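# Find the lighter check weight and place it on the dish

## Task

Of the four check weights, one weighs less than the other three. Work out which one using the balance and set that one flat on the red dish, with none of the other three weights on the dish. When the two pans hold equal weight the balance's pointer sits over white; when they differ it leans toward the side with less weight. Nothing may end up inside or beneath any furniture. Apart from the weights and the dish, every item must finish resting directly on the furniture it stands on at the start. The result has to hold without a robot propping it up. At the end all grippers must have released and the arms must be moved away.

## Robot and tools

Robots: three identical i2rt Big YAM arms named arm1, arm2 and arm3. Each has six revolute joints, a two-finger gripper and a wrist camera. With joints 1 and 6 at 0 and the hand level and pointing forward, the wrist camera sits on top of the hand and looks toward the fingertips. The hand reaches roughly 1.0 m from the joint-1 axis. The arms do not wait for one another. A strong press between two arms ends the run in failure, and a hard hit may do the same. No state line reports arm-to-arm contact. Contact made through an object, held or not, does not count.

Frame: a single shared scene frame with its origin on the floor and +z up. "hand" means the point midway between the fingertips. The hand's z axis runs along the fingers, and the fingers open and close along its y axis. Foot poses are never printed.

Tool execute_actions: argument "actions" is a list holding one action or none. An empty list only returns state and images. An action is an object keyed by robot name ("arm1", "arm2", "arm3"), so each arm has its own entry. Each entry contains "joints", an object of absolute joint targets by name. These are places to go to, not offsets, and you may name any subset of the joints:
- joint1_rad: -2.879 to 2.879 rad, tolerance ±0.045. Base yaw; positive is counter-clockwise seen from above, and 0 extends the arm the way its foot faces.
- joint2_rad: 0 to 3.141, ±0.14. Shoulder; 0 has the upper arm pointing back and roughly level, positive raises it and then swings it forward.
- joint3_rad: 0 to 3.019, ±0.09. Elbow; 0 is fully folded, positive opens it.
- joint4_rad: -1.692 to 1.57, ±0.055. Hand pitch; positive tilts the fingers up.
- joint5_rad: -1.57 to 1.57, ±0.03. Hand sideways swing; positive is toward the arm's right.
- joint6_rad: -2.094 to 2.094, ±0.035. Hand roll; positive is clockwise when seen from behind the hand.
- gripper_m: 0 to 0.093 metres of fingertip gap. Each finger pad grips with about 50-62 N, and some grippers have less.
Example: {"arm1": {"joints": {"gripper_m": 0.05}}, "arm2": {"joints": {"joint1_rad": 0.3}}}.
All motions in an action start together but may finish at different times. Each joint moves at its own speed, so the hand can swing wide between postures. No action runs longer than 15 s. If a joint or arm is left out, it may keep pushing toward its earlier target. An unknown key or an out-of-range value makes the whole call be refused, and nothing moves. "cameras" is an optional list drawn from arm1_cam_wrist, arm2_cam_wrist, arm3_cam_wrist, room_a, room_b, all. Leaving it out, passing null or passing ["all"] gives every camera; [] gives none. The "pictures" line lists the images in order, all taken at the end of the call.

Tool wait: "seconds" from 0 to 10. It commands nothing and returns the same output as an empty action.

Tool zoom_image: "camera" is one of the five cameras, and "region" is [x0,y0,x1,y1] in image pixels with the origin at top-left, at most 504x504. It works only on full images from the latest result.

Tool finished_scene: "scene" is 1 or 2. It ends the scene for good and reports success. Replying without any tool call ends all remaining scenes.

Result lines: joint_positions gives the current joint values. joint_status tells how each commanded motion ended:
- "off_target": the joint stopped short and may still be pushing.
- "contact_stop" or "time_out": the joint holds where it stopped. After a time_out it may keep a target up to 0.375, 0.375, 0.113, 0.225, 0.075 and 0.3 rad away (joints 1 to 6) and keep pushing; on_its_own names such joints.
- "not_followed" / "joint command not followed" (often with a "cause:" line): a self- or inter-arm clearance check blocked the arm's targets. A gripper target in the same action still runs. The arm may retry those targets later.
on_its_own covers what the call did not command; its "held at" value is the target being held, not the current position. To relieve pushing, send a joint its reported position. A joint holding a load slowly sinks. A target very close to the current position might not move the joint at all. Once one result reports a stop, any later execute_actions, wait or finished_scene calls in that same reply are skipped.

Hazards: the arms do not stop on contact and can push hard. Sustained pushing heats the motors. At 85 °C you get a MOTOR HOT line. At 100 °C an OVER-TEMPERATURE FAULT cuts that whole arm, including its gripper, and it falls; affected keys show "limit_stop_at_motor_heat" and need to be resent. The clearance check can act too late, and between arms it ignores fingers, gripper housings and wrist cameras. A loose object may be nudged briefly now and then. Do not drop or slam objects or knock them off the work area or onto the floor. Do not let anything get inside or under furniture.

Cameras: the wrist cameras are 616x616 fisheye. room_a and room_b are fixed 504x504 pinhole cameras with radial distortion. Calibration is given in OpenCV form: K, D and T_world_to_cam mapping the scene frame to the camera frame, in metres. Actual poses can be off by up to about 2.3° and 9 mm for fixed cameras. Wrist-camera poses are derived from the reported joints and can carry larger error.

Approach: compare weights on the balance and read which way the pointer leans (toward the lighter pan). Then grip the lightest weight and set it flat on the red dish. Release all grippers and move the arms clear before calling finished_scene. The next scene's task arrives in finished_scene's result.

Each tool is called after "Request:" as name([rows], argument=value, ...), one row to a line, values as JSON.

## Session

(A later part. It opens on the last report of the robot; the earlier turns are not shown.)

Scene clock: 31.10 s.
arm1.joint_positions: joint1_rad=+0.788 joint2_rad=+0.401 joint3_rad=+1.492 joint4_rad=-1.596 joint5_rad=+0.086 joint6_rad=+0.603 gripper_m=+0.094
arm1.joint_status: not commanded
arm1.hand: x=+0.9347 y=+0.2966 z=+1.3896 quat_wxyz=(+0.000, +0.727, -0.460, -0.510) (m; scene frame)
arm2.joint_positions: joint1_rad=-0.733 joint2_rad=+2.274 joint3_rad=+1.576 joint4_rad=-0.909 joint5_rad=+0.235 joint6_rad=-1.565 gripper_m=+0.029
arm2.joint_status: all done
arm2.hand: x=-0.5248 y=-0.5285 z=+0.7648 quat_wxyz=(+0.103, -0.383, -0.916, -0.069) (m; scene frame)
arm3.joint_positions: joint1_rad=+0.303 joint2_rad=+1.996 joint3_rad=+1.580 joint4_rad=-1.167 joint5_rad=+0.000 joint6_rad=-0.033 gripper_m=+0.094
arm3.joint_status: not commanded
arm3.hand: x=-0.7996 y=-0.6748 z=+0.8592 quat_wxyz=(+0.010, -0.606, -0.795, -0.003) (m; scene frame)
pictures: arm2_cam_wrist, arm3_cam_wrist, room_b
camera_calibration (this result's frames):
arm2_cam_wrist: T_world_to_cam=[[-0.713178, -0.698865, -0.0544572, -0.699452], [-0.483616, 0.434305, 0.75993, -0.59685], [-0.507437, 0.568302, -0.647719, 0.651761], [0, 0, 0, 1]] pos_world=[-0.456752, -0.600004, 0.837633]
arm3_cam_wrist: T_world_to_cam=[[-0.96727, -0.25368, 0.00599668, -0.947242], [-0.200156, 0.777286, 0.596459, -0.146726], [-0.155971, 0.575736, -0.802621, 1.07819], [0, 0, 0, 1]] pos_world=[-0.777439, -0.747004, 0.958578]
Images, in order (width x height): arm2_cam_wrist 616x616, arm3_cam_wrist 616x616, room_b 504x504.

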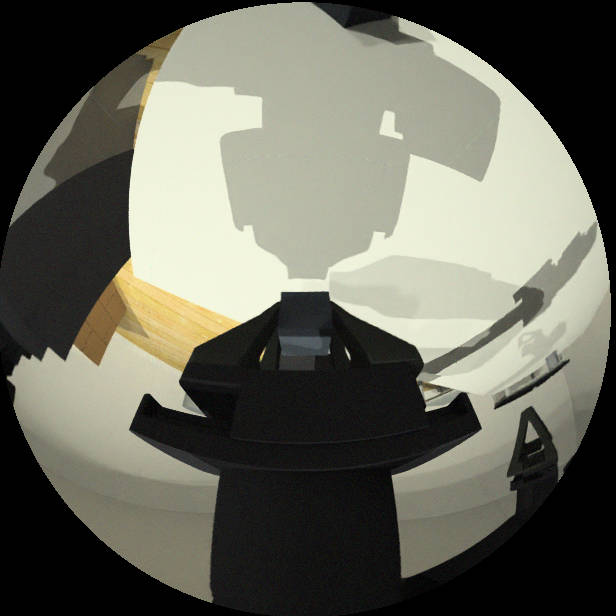

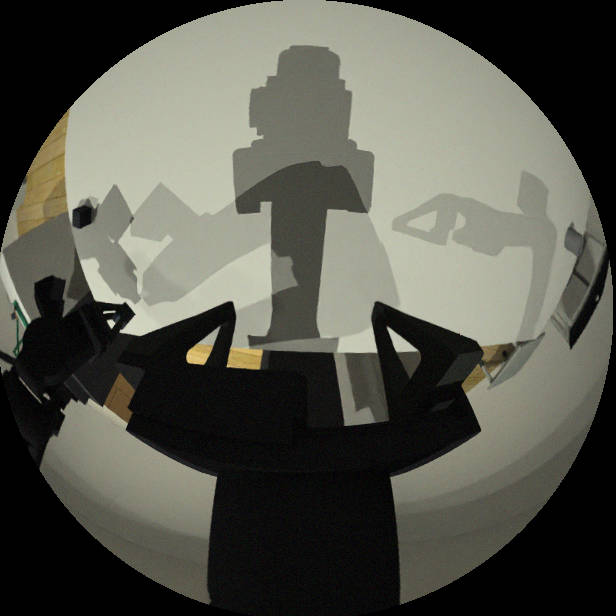

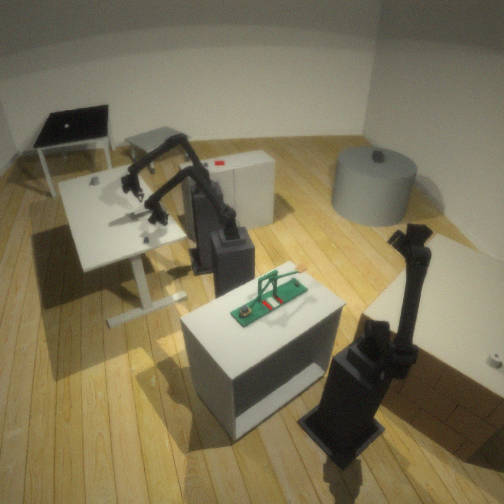

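Request:
execute_actions([
  {"arm2": {"joints": {"joint2_rad": 2.33, "joint4_rad": -0.795}}},
], cameras=["arm2_cam_wrist", "arm3_cam_wrist"])

Scene clock: 33.37 s.
arm1.joint_positions: joint1_rad=+0.788 joint2_rad=+0.401 joint3_rad=+1.492 joint4_rad=-1.596 joint5_rad=+0.086 joint6_rad=+0.603 gripper_m=+0.094
arm1.joint_status: not commanded
arm1.hand: x=+0.9347 y=+0.2966 z=+1.3896 quat_wxyz=(+0.000, +0.727, -0.460, -0.510) (m; scene frame)
arm2.joint_positions: joint1_rad=-0.733 joint2_rad=+2.303 joint3_rad=+1.576 joint4_rad=-0.803 joint5_rad=+0.235 joint6_rad=-1.565 gripper_m=+0.029
arm2.joint_status: all done
arm2.hand: x=-0.5376 y=-0.5410 z=+0.7473 quat_wxyz=(+0.117, -0.387, -0.914, -0.034) (m; scene frame)
arm3.joint_positions: joint1_rad=+0.303 joint2_rad=+1.996 joint3_rad=+1.580 joint4_rad=-1.167 joint5_rad=+0.000 joint6_rad=-0.033 gripper_m=+0.094
arm3.joint_status: not commanded
arm3.hand: x=-0.7996 y=-0.6748 z=+0.8592 quat_wxyz=(+0.010, -0.606, -0.795, -0.003) (m; scene frame)
pictures: arm2_cam_wrist, arm3_cam_wrist
camera_calibration (this result's frames):
arm2_cam_wrist: T_world_to_cam=[[-0.713648, -0.700165, 0.0218065, -0.776227], [-0.442575, 0.47479, 0.760724, -0.540957], [-0.542986, 0.533238, -0.648709, 0.603649], [0, 0, 0, 1]] pos_world=[-0.465594, -0.608535, 0.820038]
arm3_cam_wrist: T_world_to_cam=[[-0.96727, -0.25368, 0.00599668, -0.947242], [-0.200156, 0.777286, 0.596459, -0.146726], [-0.155971, 0.575736, -0.802621, 1.07819], [0, 0, 0, 1]] pos_world=[-0.777439, -0.747004, 0.958578]
Images, in order (width x height): arm2_cam_wrist 616x616, arm3_cam_wrist 616x616.

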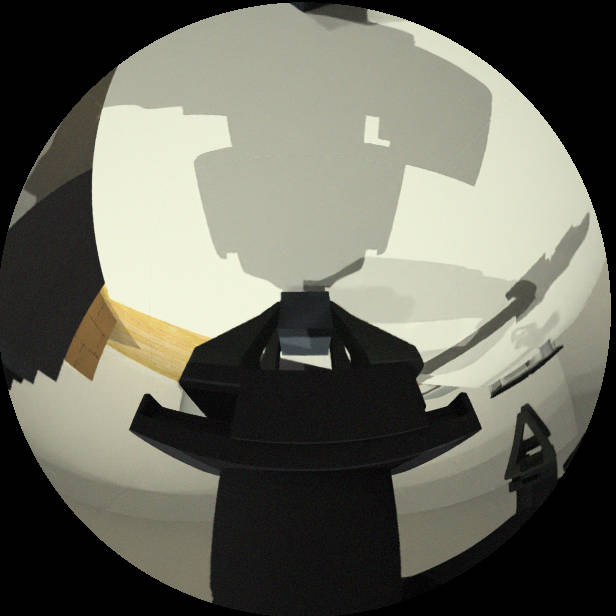

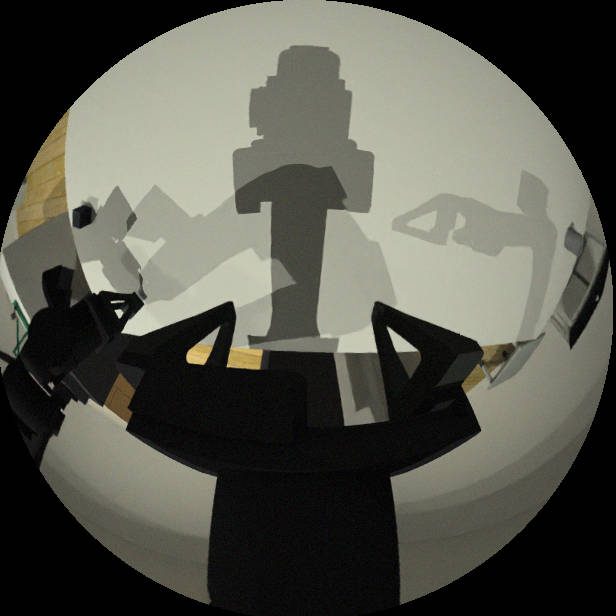

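Request:
zoom_image(camera="arm2_cam_wrist", region=[230, 230, 410, 370])

Request:
zoom_image(camera="arm3_cam_wrist", region=[80, 240, 200, 340])

Region (230, 230, 410, 370) of arm2_cam_wrist's 616x616 image, scaled by 2.800, with more detail than that image has.

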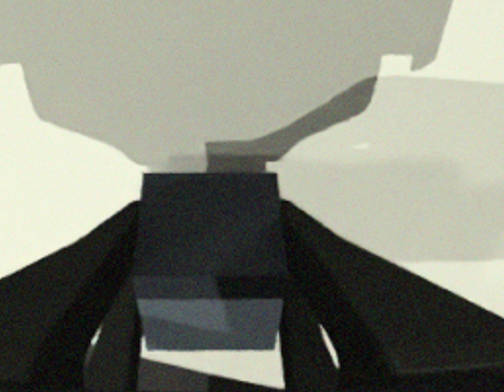

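Region (80, 240, 200, 340) of arm3_cam_wrist's 616x616 image, scaled by 4.200, with more detail than that image has.

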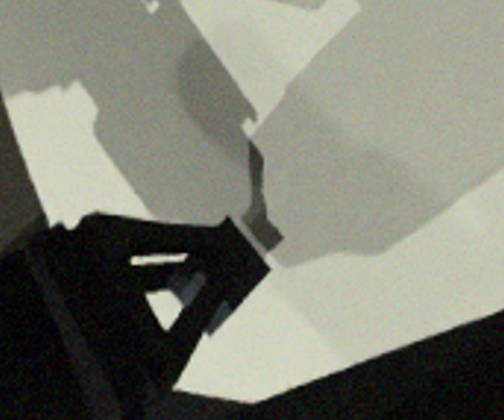

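Request:
execute_actions([
  {"arm2": {"joints": {"joint2_rad": 2.355}}},
], cameras=["arm2_cam_wrist"])

Scene clock: 35.77 s.
arm1.joint_positions: joint1_rad=+0.788 joint2_rad=+0.401 joint3_rad=+1.492 joint4_rad=-1.596 joint5_rad=+0.086 joint6_rad=+0.603 gripper_m=+0.094
arm1.joint_status: not commanded
arm1.hand: x=+0.9347 y=+0.2966 z=+1.3896 quat_wxyz=(+0.000, +0.727, -0.460, -0.510) (m; scene frame)
arm2.joint_positions: joint1_rad=-0.733 joint2_rad=+2.328 joint3_rad=+1.576 joint4_rad=-0.802 joint5_rad=+0.235 joint6_rad=-1.565 gripper_m=+0.029
arm2.joint_status: all done
arm2.hand: x=-0.5331 y=-0.5363 z=+0.7328 quat_wxyz=(+0.113, -0.386, -0.915, -0.045) (m; scene frame)
arm3.joint_positions: joint1_rad=+0.303 joint2_rad=+1.996 joint3_rad=+1.580 joint4_rad=-1.167 joint5_rad=+0.000 joint6_rad=-0.033 gripper_m=+0.094
arm3.joint_status: not commanded
arm3.hand: x=-0.7996 y=-0.6748 z=+0.8592 quat_wxyz=(+0.010, -0.606, -0.795, -0.003) (m; scene frame)
pictures: arm2_cam_wrist
camera_calibration (this result's frames):
arm2_cam_wrist: T_world_to_cam=[[-0.713945, -0.700199, -0.00184241, -0.752262], [-0.455299, 0.462234, 0.760949, -0.543839], [-0.531964, 0.544114, -0.64881, 0.606051], [0, 0, 0, 1]] pos_world=[-0.462285, -0.605113, 0.80566]
Images, in order (width x height): arm2_cam_wrist 616x616.

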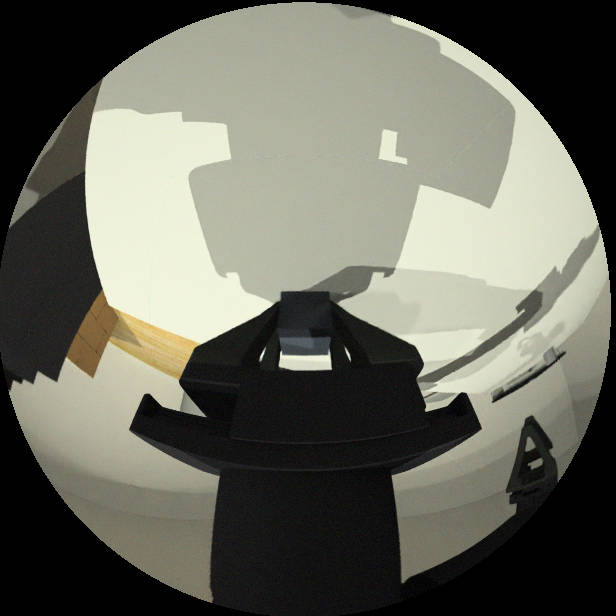

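Request:
execute_actions([
  {"arm2": {"joints": {"gripper_m": 0.085}}},
], cameras=["arm2_cam_wrist", "arm3_cam_wrist"])

Scene clock: 36.53 s.
arm1.joint_positions: joint1_rad=+0.788 joint2_rad=+0.401 joint3_rad=+1.492 joint4_rad=-1.596 joint5_rad=+0.086 joint6_rad=+0.603 gripper_m=+0.094
arm1.joint_status: not commanded
arm1.hand: x=+0.9347 y=+0.2966 z=+1.3896 quat_wxyz=(+0.000, +0.727, -0.460, -0.510) (m; scene frame)
arm2.joint_positions: joint1_rad=-0.733 joint2_rad=+2.328 joint3_rad=+1.576 joint4_rad=-0.802 joint5_rad=+0.235 joint6_rad=-1.566 gripper_m=+0.085
arm2.joint_status: all done
arm2.hand: x=-0.5331 y=-0.5363 z=+0.7328 quat_wxyz=(+0.113, -0.385, -0.915, -0.045) (m; scene frame)
arm3.joint_positions: joint1_rad=+0.303 joint2_rad=+1.996 joint3_rad=+1.580 joint4_rad=-1.167 joint5_rad=+0.000 joint6_rad=-0.033 gripper_m=+0.094
arm3.joint_status: not commanded
arm3.hand: x=-0.7996 y=-0.6748 z=+0.8592 quat_wxyz=(+0.010, -0.606, -0.795, -0.003) (m; scene frame)
pictures: arm2_cam_wrist, arm3_cam_wrist
camera_calibration (this result's frames):
arm2_cam_wrist: T_world_to_cam=[[-0.713686, -0.700463, -0.00193421, -0.752198], [-0.455519, 0.462016, 0.760949, -0.544074], [-0.532124, 0.54396, -0.648808, 0.605882], [0, 0, 0, 1]] pos_world=[-0.462265, -0.605092, 0.80566]
arm3_cam_wrist: T_world_to_cam=[[-0.96727, -0.25368, 0.00599668, -0.947242], [-0.200156, 0.777286, 0.596459, -0.146726], [-0.155971, 0.575736, -0.802621, 1.07819], [0, 0, 0, 1]] pos_world=[-0.777439, -0.747004, 0.958578]
Images, in order (width x height): arm2_cam_wrist 616x616, arm3_cam_wrist 616x616.

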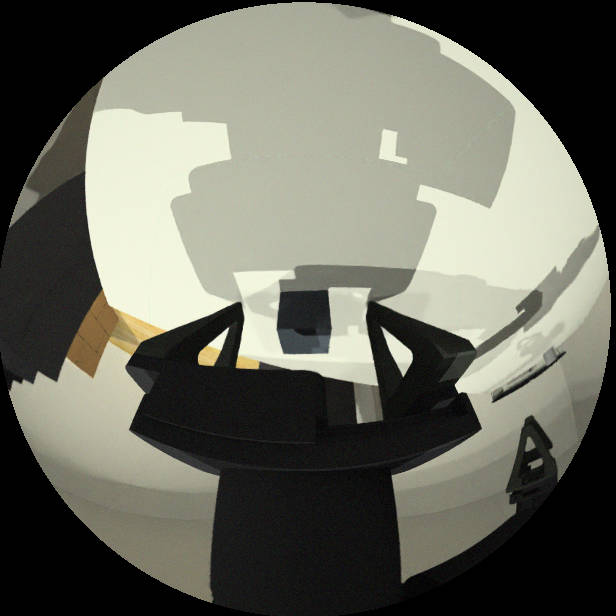

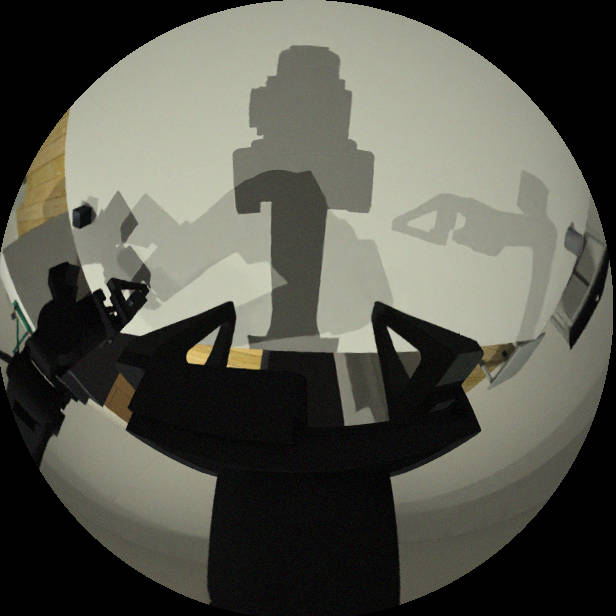

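Request:
execute_actions([
  {"arm2": {"joints": {"joint1_rad": -0.1, "joint2_rad": 1.8}}, "arm3": {"joints": {"joint1_rad": 0.818, "joint2_rad": 2.07, "joint3_rad": 1.515, "joint4_rad": -1.01}}},
], cameras=["arm3_cam_wrist", "room_a", "room_b"])

Scene clock: 39.47 s.
arm1.joint_positions: joint1_rad=+0.788 joint2_rad=+0.401 joint3_rad=+1.492 joint4_rad=-1.596 joint5_rad=+0.086 joint6_rad=+0.603 gripper_m=+0.094
arm1.joint_status: not commanded
arm1.hand: x=+0.9347 y=+0.2966 z=+1.3896 quat_wxyz=(+0.000, +0.727, -0.460, -0.510) (m; scene frame)
arm2.joint_positions: joint1_rad=-0.108 joint2_rad=+1.775 joint3_rad=+1.598 joint4_rad=-0.793 joint5_rad=+0.234 joint6_rad=-1.566 gripper_m=+0.085
arm2.joint_status: all done
arm2.hand: x=-0.2212 y=-0.8004 z=+1.0943 quat_wxyz=(+0.134, -0.115, -0.944, +0.277) (m; scene frame)
arm3.joint_positions: joint1_rad=+0.812 joint2_rad=+2.050 joint3_rad=+1.520 joint4_rad=-1.015 joint5_rad=-0.002 joint6_rad=-0.034 gripper_m=+0.094
arm3.joint_status: all done
arm3.hand: x=-0.5353 y=-0.5403 z=+0.8065 quat_wxyz=(-0.007, -0.386, -0.922, +0.004) (m; scene frame)
pictures: arm3_cam_wrist, room_a, room_b
camera_calibration (this result's frames):
arm3_cam_wrist: T_world_to_cam=[[-0.720558, -0.693394, 0.000589427, -0.7583], [-0.570195, 0.593016, 0.568515, -0.442051], [-0.394555, 0.409312, -0.822673, 0.798228], [0, 0, 0, 1]] pos_world=[-0.48351, -0.590382, 0.90844]
Images, in order (width x height): arm3_cam_wrist 616x616, room_a 504x504, room_b 504x504.

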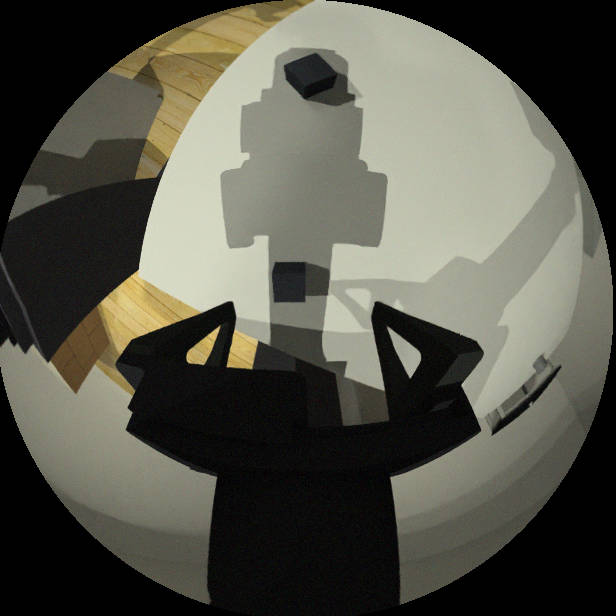

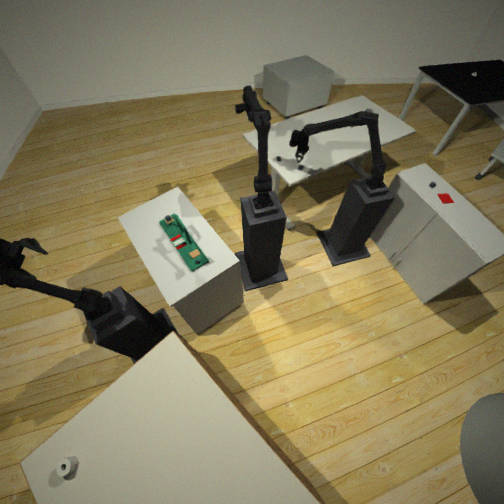

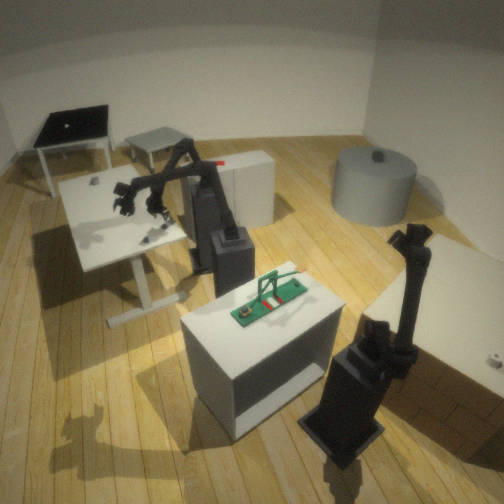

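Request:
zoom_image(camera="arm3_cam_wrist", region=[250, 240, 340, 330])

Region (250, 240, 340, 330) of arm3_cam_wrist's 616x616 image, scaled by 5.600, with more detail than that image has.

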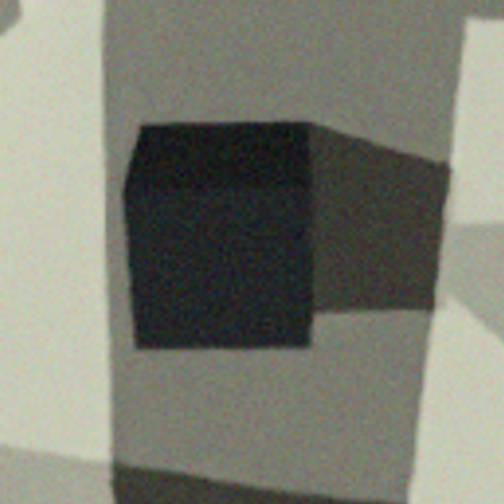

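Request:
execute_actions([
  {"arm3": {"joints": {"joint1_rad": 0.844, "joint2_rad": 2.166, "joint3_rad": 1.452, "joint4_rad": -0.86, "joint6_rad": 0.0}}},
], cameras=["arm3_cam_wrist", "room_b"])

Scene clock: 42.37 s.
arm1.joint_positions: joint1_rad=+0.788 joint2_rad=+0.401 joint3_rad=+1.492 joint4_rad=-1.596 joint5_rad=+0.086 joint6_rad=+0.603 gripper_m=+0.094
arm1.joint_status: not commanded
arm1.hand: x=+0.9347 y=+0.2966 z=+1.3896 quat_wxyz=(+0.000, +0.727, -0.460, -0.510) (m; scene frame)
arm2.joint_positions: joint1_rad=-0.108 joint2_rad=+1.775 joint3_rad=+1.598 joint4_rad=-0.793 joint5_rad=+0.234 joint6_rad=-1.566 gripper_m=+0.085
arm2.joint_status: not commanded
arm2.hand: x=-0.2212 y=-0.8004 z=+1.0943 quat_wxyz=(+0.134, -0.115, -0.944, +0.277) (m; scene frame)
arm3.joint_positions: joint1_rad=+0.845 joint2_rad=+2.153 joint3_rad=+1.448 joint4_rad=-0.868 joint5_rad=-0.002 joint6_rad=-0.009 gripper_m=+0.094
arm3.joint_status: all done
arm3.hand: x=-0.5327 y=-0.5151 z=+0.7261 quat_wxyz=(+0.006, -0.383, -0.924, -0.002) (m; scene frame)
pictures: arm3_cam_wrist, room_b
camera_calibration (this result's frames):
arm3_cam_wrist: T_world_to_cam=[[-0.7153, -0.698817, -0.00006562, -0.738486], [-0.5633, 0.576531, 0.591866, -0.431558], [-0.413568, 0.423399, -0.806036, 0.707865], [0, 0, 0, 1]] pos_world=[-0.478585, -0.566969, 0.82594]
Images, in order (width x height): arm3_cam_wrist 616x616, room_b 504x504.

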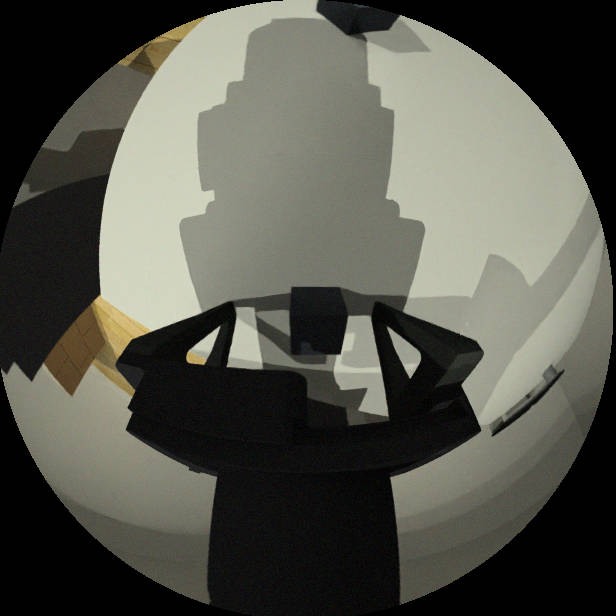

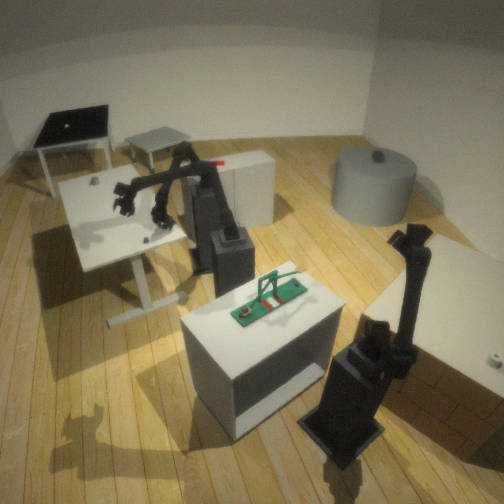

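Request:
zoom_image(camera="arm3_cam_wrist", region=[220, 260, 400, 400])

Region (220, 260, 400, 400) of arm3_cam_wrist's 616x616 image, scaled by 2.800, with more detail than that image has.

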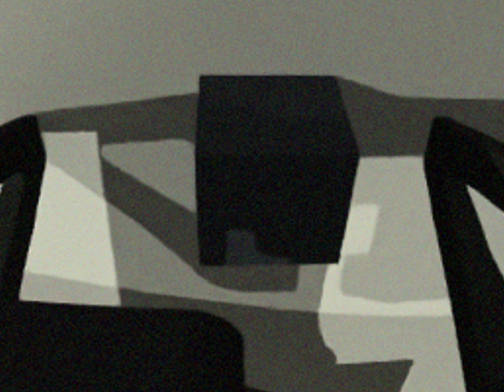

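Request:
execute_actions([
  {"arm3": {"joints": {"gripper_m": 0.015}}},
], cameras=["arm3_cam_wrist"])

Scene clock: 43.30 s.
arm1.joint_positions: joint1_rad=+0.788 joint2_rad=+0.401 joint3_rad=+1.492 joint4_rad=-1.596 joint5_rad=+0.086 joint6_rad=+0.603 gripper_m=+0.094
arm1.joint_status: not commanded
arm1.hand: x=+0.9347 y=+0.2966 z=+1.3896 quat_wxyz=(+0.000, +0.727, -0.460, -0.510) (m; scene frame)
arm2.joint_positions: joint1_rad=-0.108 joint2_rad=+1.775 joint3_rad=+1.598 joint4_rad=-0.793 joint5_rad=+0.234 joint6_rad=-1.566 gripper_m=+0.085
arm2.joint_status: not commanded
arm2.hand: x=-0.2212 y=-0.8004 z=+1.0943 quat_wxyz=(+0.134, -0.115, -0.944, +0.277) (m; scene frame)
arm3.joint_positions: joint1_rad=+0.845 joint2_rad=+2.153 joint3_rad=+1.448 joint4_rad=-0.868 joint5_rad=-0.001 joint6_rad=-0.008 gripper_m=+0.029
arm3.joint_status: gripper_m off_target (ended at +0.029, target +0.015)
arm3.hand: x=-0.5328 y=-0.5153 z=+0.7261 quat_wxyz=(+0.006, -0.383, -0.924, -0.002) (m; scene frame)
pictures: arm3_cam_wrist
camera_calibration (this result's frames):
arm3_cam_wrist: T_world_to_cam=[[-0.715821, -0.698283, 0.0010877, -0.739522], [-0.56254, 0.577591, 0.591554, -0.430304], [-0.4137, 0.422836, -0.806264, 0.707724], [0, 0, 0, 1]] pos_world=[-0.478643, -0.567107, 0.825965]
Images, in order (width x height): arm3_cam_wrist 616x616.

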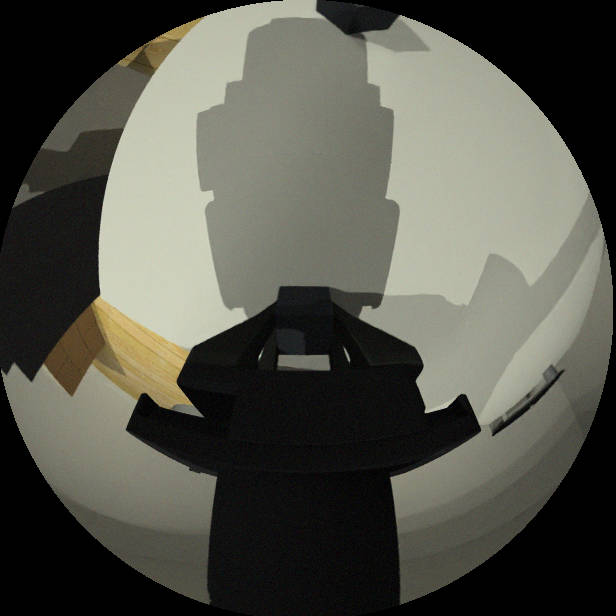

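Request:
execute_actions([
  {"arm3": {"joints": {"joint1_rad": -1.955, "joint2_rad": 2.015, "joint4_rad": -0.962}}},
], cameras=["arm3_cam_wrist", "room_a"])

Scene clock: 47.37 s.
arm1.joint_positions: joint1_rad=+0.788 joint2_rad=+0.401 joint3_rad=+1.492 joint4_rad=-1.596 joint5_rad=+0.086 joint6_rad=+0.603 gripper_m=+0.094
arm1.joint_status: not commanded
arm1.hand: x=+0.9347 y=+0.2966 z=+1.3896 quat_wxyz=(+0.000, +0.727, -0.460, -0.510) (m; scene frame)
arm2.joint_positions: joint1_rad=-0.108 joint2_rad=+1.775 joint3_rad=+1.598 joint4_rad=-0.793 joint5_rad=+0.234 joint6_rad=-1.566 gripper_m=+0.085
arm2.joint_status: not commanded
arm2.hand: x=-0.2212 y=-0.8004 z=+1.0943 quat_wxyz=(+0.134, -0.115, -0.944, +0.277) (m; scene frame)
arm3.joint_positions: joint1_rad=-1.959 joint2_rad=+2.011 joint3_rad=+1.445 joint4_rad=-0.954 joint5_rad=+0.002 joint6_rad=-0.007 gripper_m=+0.029
arm3.joint_status: all done
arm3.hand: x=-1.4560 y=+0.1523 z=+0.8164 quat_wxyz=(+0.009, -0.974, +0.223, +0.030) (m; scene frame)
pictures: arm3_cam_wrist, room_a
camera_calibration (this result's frames):
arm3_cam_wrist: T_world_to_cam=[[0.445073, 0.895492, 0.0018392, 0.512591], [0.759349, -0.378495, 0.529274, 0.73248], [0.474657, -0.234169, -0.848449, 1.54423], [0, 0, 0, 1]] pos_world=[-1.51733, 0.17983, 0.921574]
Images, in order (width x height): arm3_cam_wrist 616x616, room_a 504x504.

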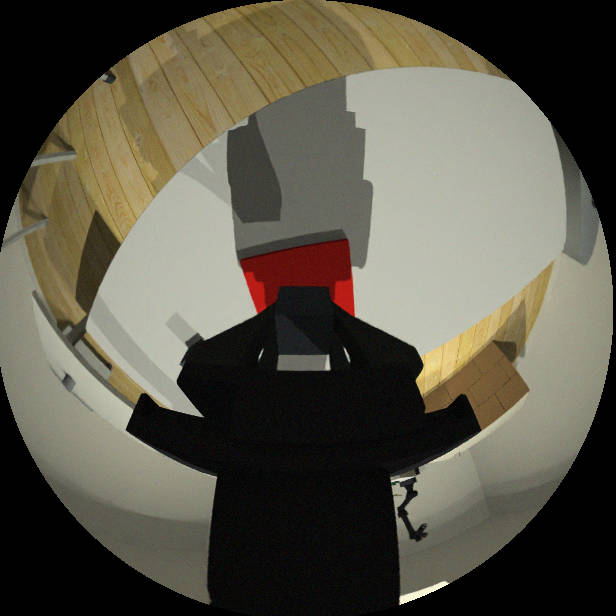

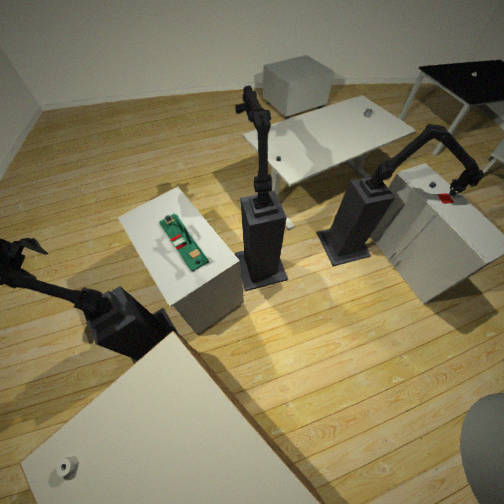

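Request:
execute_actions([
  {"arm3": {"joints": {"joint2_rad": 2.098}}},
], cameras=["arm3_cam_wrist", "room_a"])

Scene clock: 48.63 s.
arm1.joint_positions: joint1_rad=+0.788 joint2_rad=+0.401 joint3_rad=+1.492 joint4_rad=-1.596 joint5_rad=+0.086 joint6_rad=+0.603 gripper_m=+0.094
arm1.joint_status: not commanded
arm1.hand: x=+0.9347 y=+0.2966 z=+1.3896 quat_wxyz=(+0.000, +0.727, -0.460, -0.510) (m; scene frame)
arm2.joint_positions: joint1_rad=-0.108 joint2_rad=+1.775 joint3_rad=+1.598 joint4_rad=-0.793 joint5_rad=+0.234 joint6_rad=-1.566 gripper_m=+0.085
arm2.joint_status: not commanded
arm2.hand: x=-0.2212 y=-0.8004 z=+1.0943 quat_wxyz=(+0.134, -0.115, -0.944, +0.277) (m; scene frame)
arm3.joint_positions: joint1_rad=-1.959 joint2_rad=+2.082 joint3_rad=+1.445 joint4_rad=-0.954 joint5_rad=+0.002 joint6_rad=-0.007 gripper_m=+0.029
arm3.joint_status: all done
arm3.hand: x=-1.4463 y=+0.1476 z=+0.7771 quat_wxyz=(+0.000, -0.975, +0.223, -0.005) (m; scene frame)
pictures: arm3_cam_wrist, room_a
camera_calibration (this result's frames):
arm3_cam_wrist: T_world_to_cam=[[0.445009, 0.895523, 0.0021663, 0.512223], [0.723527, -0.360963, 0.588401, 0.64381], [0.527708, -0.260276, -0.808567, 1.55476], [0, 0, 0, 1]] pos_world=[-1.51422, 0.178352, 0.877202]
Images, in order (width x height): arm3_cam_wrist 616x616, room_a 504x504.

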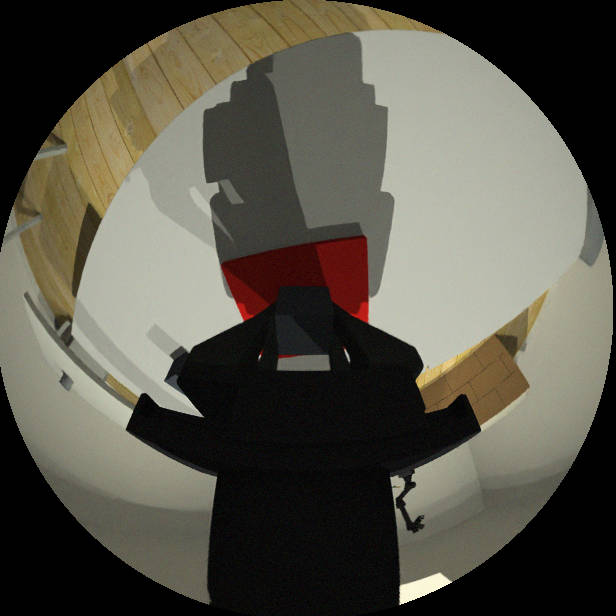

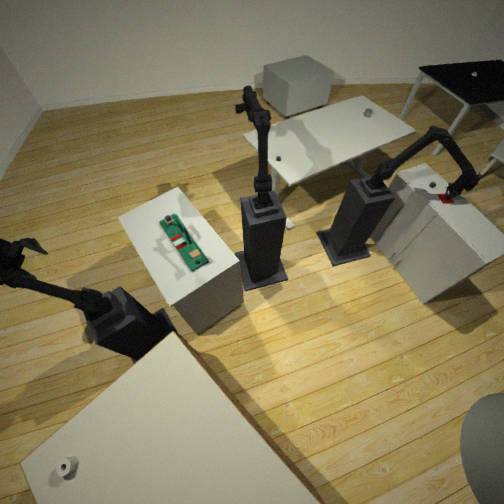

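Request:
zoom_image(camera="arm3_cam_wrist", region=[210, 220, 400, 380])

Region (210, 220, 400, 380) of arm3_cam_wrist's 616x616 image, scaled by 2.653, with more detail than that image has; it fills the top 424 rows of this view, and the rest is white.

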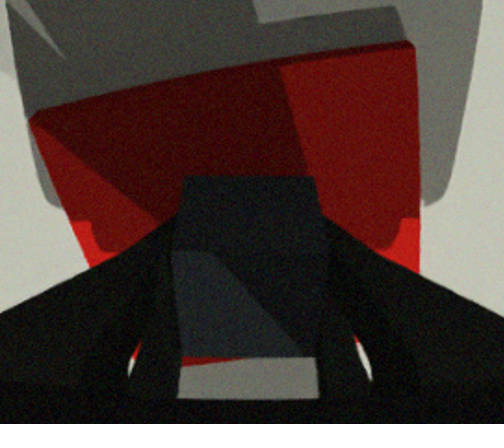

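Request:
zoom_image(camera="arm3_cam_wrist", region=[290, 240, 350, 310])

Region (290, 240, 350, 310) of arm3_cam_wrist's 616x616 image, scaled by 7.200, with more detail than that image has; it fills the left 432 columns of this view, and the rest is white.

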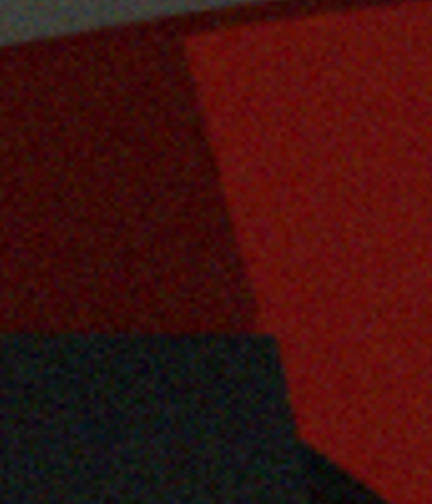

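Request:
execute_actions([
  {"arm3": {"joints": {"gripper_m": 0.075}}},
], cameras=["arm3_cam_wrist"])

Request:
execute_actions([
  {"arm3": {"joints": {"joint2_rad": 1.75, "joint4_rad": -1.25}}},
], cameras=["arm3_cam_wrist", "room_a", "room_b"])

Scene clock: 49.77 s.
arm1.joint_positions: joint1_rad=+0.788 joint2_rad=+0.401 joint3_rad=+1.492 joint4_rad=-1.596 joint5_rad=+0.086 joint6_rad=+0.603 gripper_m=+0.094
arm1.joint_status: not commanded
arm1.hand: x=+0.9347 y=+0.2966 z=+1.3896 quat_wxyz=(+0.000, +0.727, -0.460, -0.510) (m; scene frame)
arm2.joint_positions: joint1_rad=-0.108 joint2_rad=+1.775 joint3_rad=+1.598 joint4_rad=-0.793 joint5_rad=+0.234 joint6_rad=-1.566 gripper_m=+0.085
arm2.joint_status: not commanded
arm2.hand: x=-0.2212 y=-0.8004 z=+1.0943 quat_wxyz=(+0.134, -0.115, -0.944, +0.277) (m; scene frame)
arm3.joint_positions: joint1_rad=-1.959 joint2_rad=+2.082 joint3_rad=+1.445 joint4_rad=-0.954 joint5_rad=+0.002 joint6_rad=-0.007 gripper_m=+0.075
arm3.joint_status: all done
arm3.hand: x=-1.4463 y=+0.1476 z=+0.7771 quat_wxyz=(+0.000, -0.975, +0.223, -0.005) (m; scene frame)
pictures: arm3_cam_wrist
camera_calibration (this result's frames):
arm3_cam_wrist: T_world_to_cam=[[0.445009, 0.895523, 0.0021663, 0.512223], [0.723527, -0.360963, 0.588401, 0.64381], [0.527708, -0.260276, -0.808567, 1.55476], [0, 0, 0, 1]] pos_world=[-1.51422, 0.178352, 0.877202]
Images, in order (width x height): arm3_cam_wrist 616x616.

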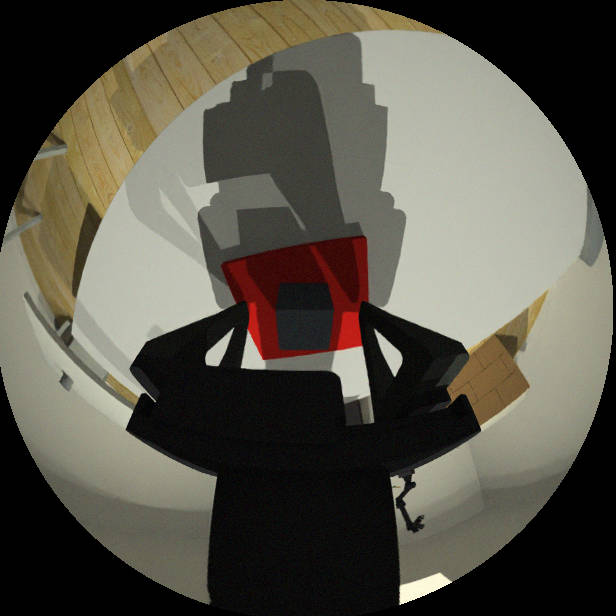

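Scene clock: 51.13 s.
arm1.joint_positions: joint1_rad=+0.788 joint2_rad=+0.401 joint3_rad=+1.492 joint4_rad=-1.596 joint5_rad=+0.086 joint6_rad=+0.603 gripper_m=+0.094
arm1.joint_status: not commanded
arm1.hand: x=+0.9347 y=+0.2966 z=+1.3896 quat_wxyz=(+0.000, +0.727, -0.460, -0.510) (m; scene frame)
arm2.joint_positions: joint1_rad=-0.108 joint2_rad=+1.775 joint3_rad=+1.598 joint4_rad=-0.793 joint5_rad=+0.234 joint6_rad=-1.566 gripper_m=+0.085
arm2.joint_status: not commanded
arm2.hand: x=-0.2212 y=-0.8004 z=+1.0943 quat_wxyz=(+0.134, -0.115, -0.944, +0.277) (m; scene frame)
arm3.joint_positions: joint1_rad=-1.959 joint2_rad=+1.723 joint3_rad=+1.442 joint4_rad=-1.243 joint5_rad=+0.002 joint6_rad=-0.007 gripper_m=+0.075
arm3.joint_status: all done
arm3.hand: x=-1.4056 y=+0.1274 z=+0.9652 quat_wxyz=(+0.008, -0.974, +0.223, +0.028) (m; scene frame)
pictures: arm3_cam_wrist, room_a, room_b
camera_calibration (this result's frames):
arm3_cam_wrist: T_world_to_cam=[[0.445071, 0.895493, 0.00185505, 0.512188], [0.757712, -0.377694, 0.532184, 0.600754], [0.477268, -0.235454, -0.846627, 1.64283], [0, 0, 0, 1]] pos_world=[-1.46723, 0.155051, 1.0702]
Images, in order (width x height): arm3_cam_wrist 616x616, room_a 504x504, room_b 504x504.

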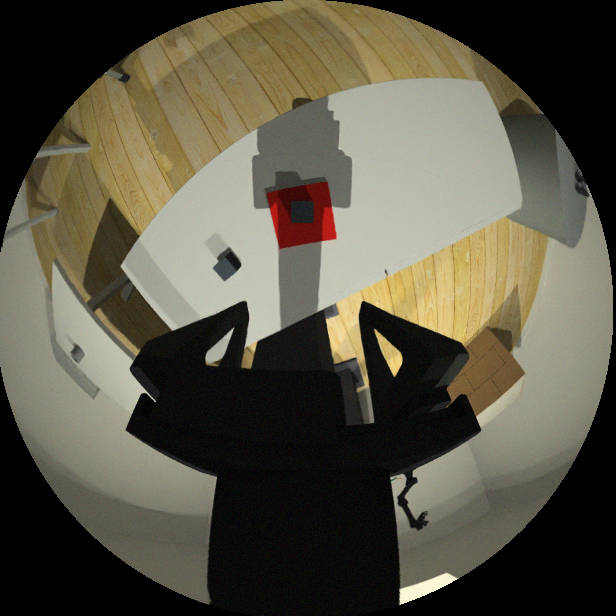

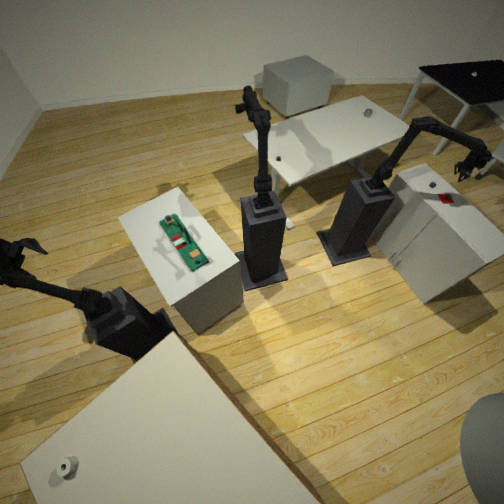

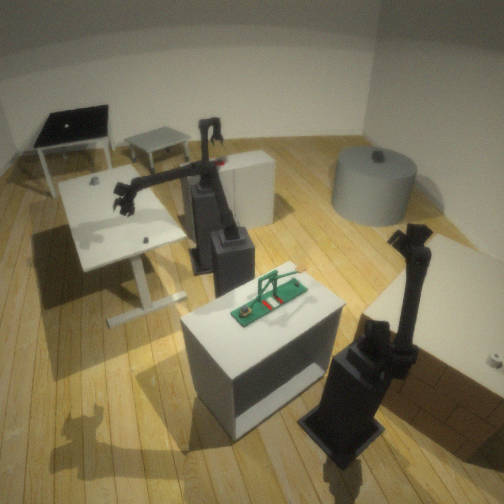

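Request:
execute_actions(actions=[])

Scene clock: 51.30 s.
arm1.joint_positions: joint1_rad=+0.788 joint2_rad=+0.401 joint3_rad=+1.492 joint4_rad=-1.596 joint5_rad=+0.086 joint6_rad=+0.603 gripper_m=+0.094
arm1.joint_status: not commanded
arm1.hand: x=+0.9347 y=+0.2966 z=+1.3896 quat_wxyz=(+0.000, +0.727, -0.460, -0.510) (m; scene frame)
arm2.joint_positions: joint1_rad=-0.108 joint2_rad=+1.775 joint3_rad=+1.598 joint4_rad=-0.793 joint5_rad=+0.234 joint6_rad=-1.566 gripper_m=+0.085
arm2.joint_status: not commanded
arm2.hand: x=-0.2212 y=-0.8004 z=+1.0943 quat_wxyz=(+0.134, -0.115, -0.944, +0.277) (m; scene frame)
arm3.joint_positions: joint1_rad=-1.959 joint2_rad=+1.723 joint3_rad=+1.442 joint4_rad=-1.243 joint5_rad=+0.002 joint6_rad=-0.007 gripper_m=+0.075
arm3.joint_status: all done
arm3.hand: x=-1.4056 y=+0.1274 z=+0.9652 quat_wxyz=(+0.008, -0.974, +0.223, +0.028) (m; scene frame)
pictures: arm1_cam_wrist, arm2_cam_wrist, arm3_cam_wrist, room_a, room_b
camera_calibration (this result's frames):
arm1_cam_wrist: T_world_to_cam=[[0.669972, 0.577368, -0.466673, -0.148821], [0.487016, -0.81626, -0.310701, 0.224246], [-0.560315, -0.0191166, -0.828059, 1.80591], [0, 0, 0, 1]] pos_world=[1.00237, 0.303491, 1.49562]
arm2_cam_wrist: T_world_to_cam=[[-0.142142, -0.824133, 0.54827, -1.28854], [-0.577848, 0.518802, 0.630029, -0.393338], [-0.803671, -0.227263, -0.549967, 0.364525], [0, 0, 0, 1]] pos_world=[-0.117486, -0.775019, 1.15476]
arm3_cam_wrist: T_world_to_cam=[[0.445071, 0.895493, 0.00185505, 0.512188], [0.757712, -0.377694, 0.532184, 0.600754], [0.477268, -0.235454, -0.846627, 1.64283], [0, 0, 0, 1]] pos_world=[-1.46723, 0.155051, 1.0702]
Images, in order (width x height): arm1_cam_wrist 616x616, arm2_cam_wrist 616x616, arm3_cam_wrist 616x616, room_a 504x504, room_b 504x504.

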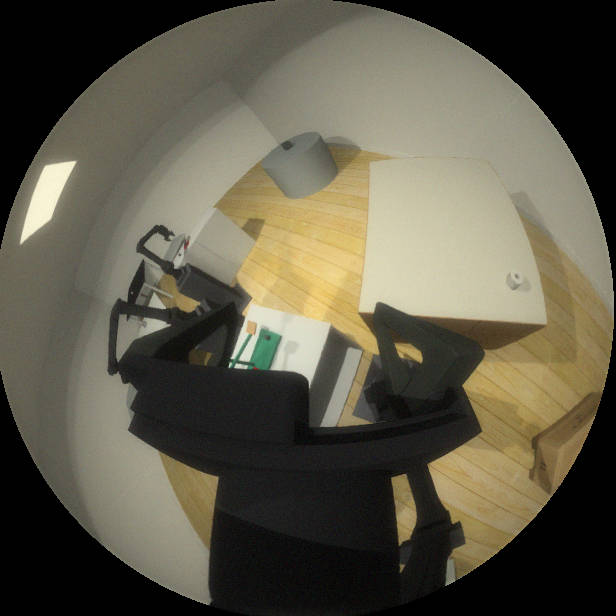

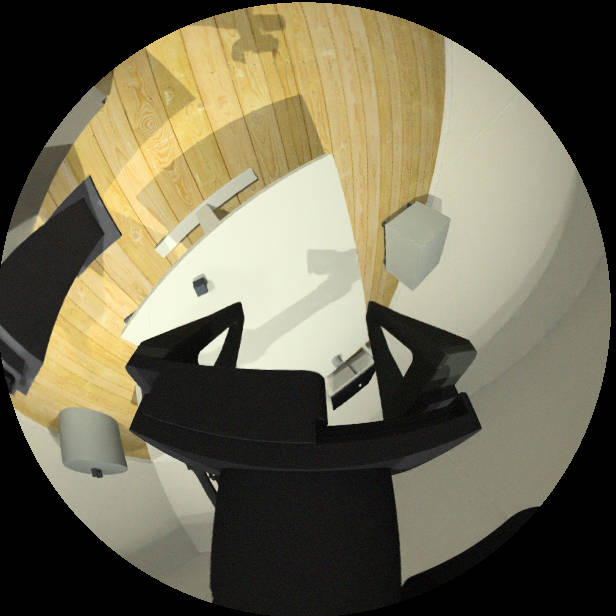

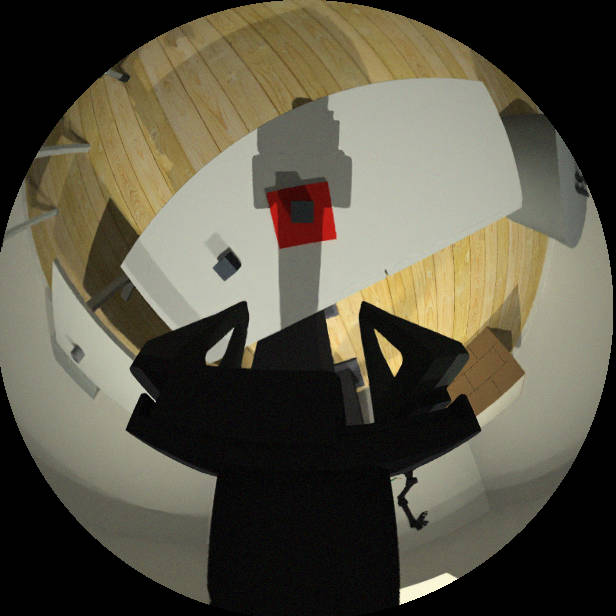

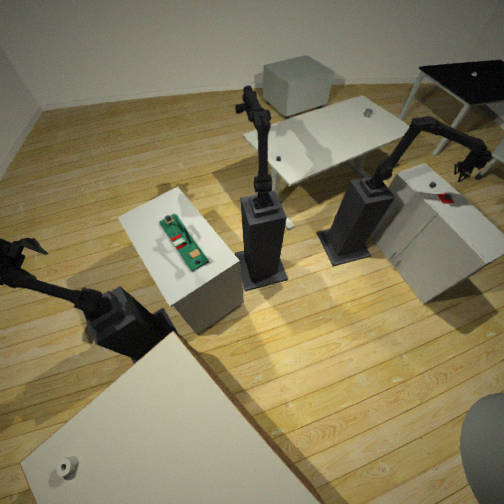

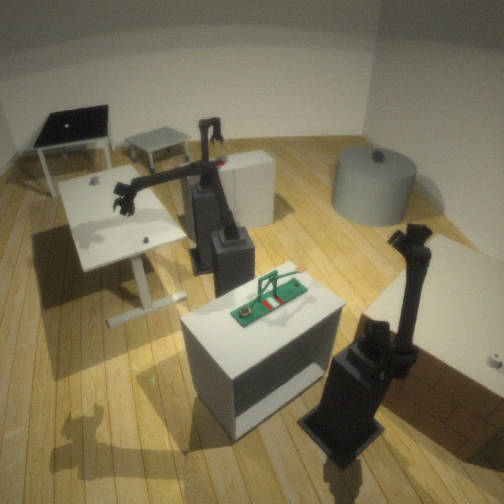

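The light cube is still flat and centred on the red dish. The other three cubes are off it and all arms are clear, so I'm ending scene 2.

Request:
finished_scene(scene=2)

The scene is finished: the task was done.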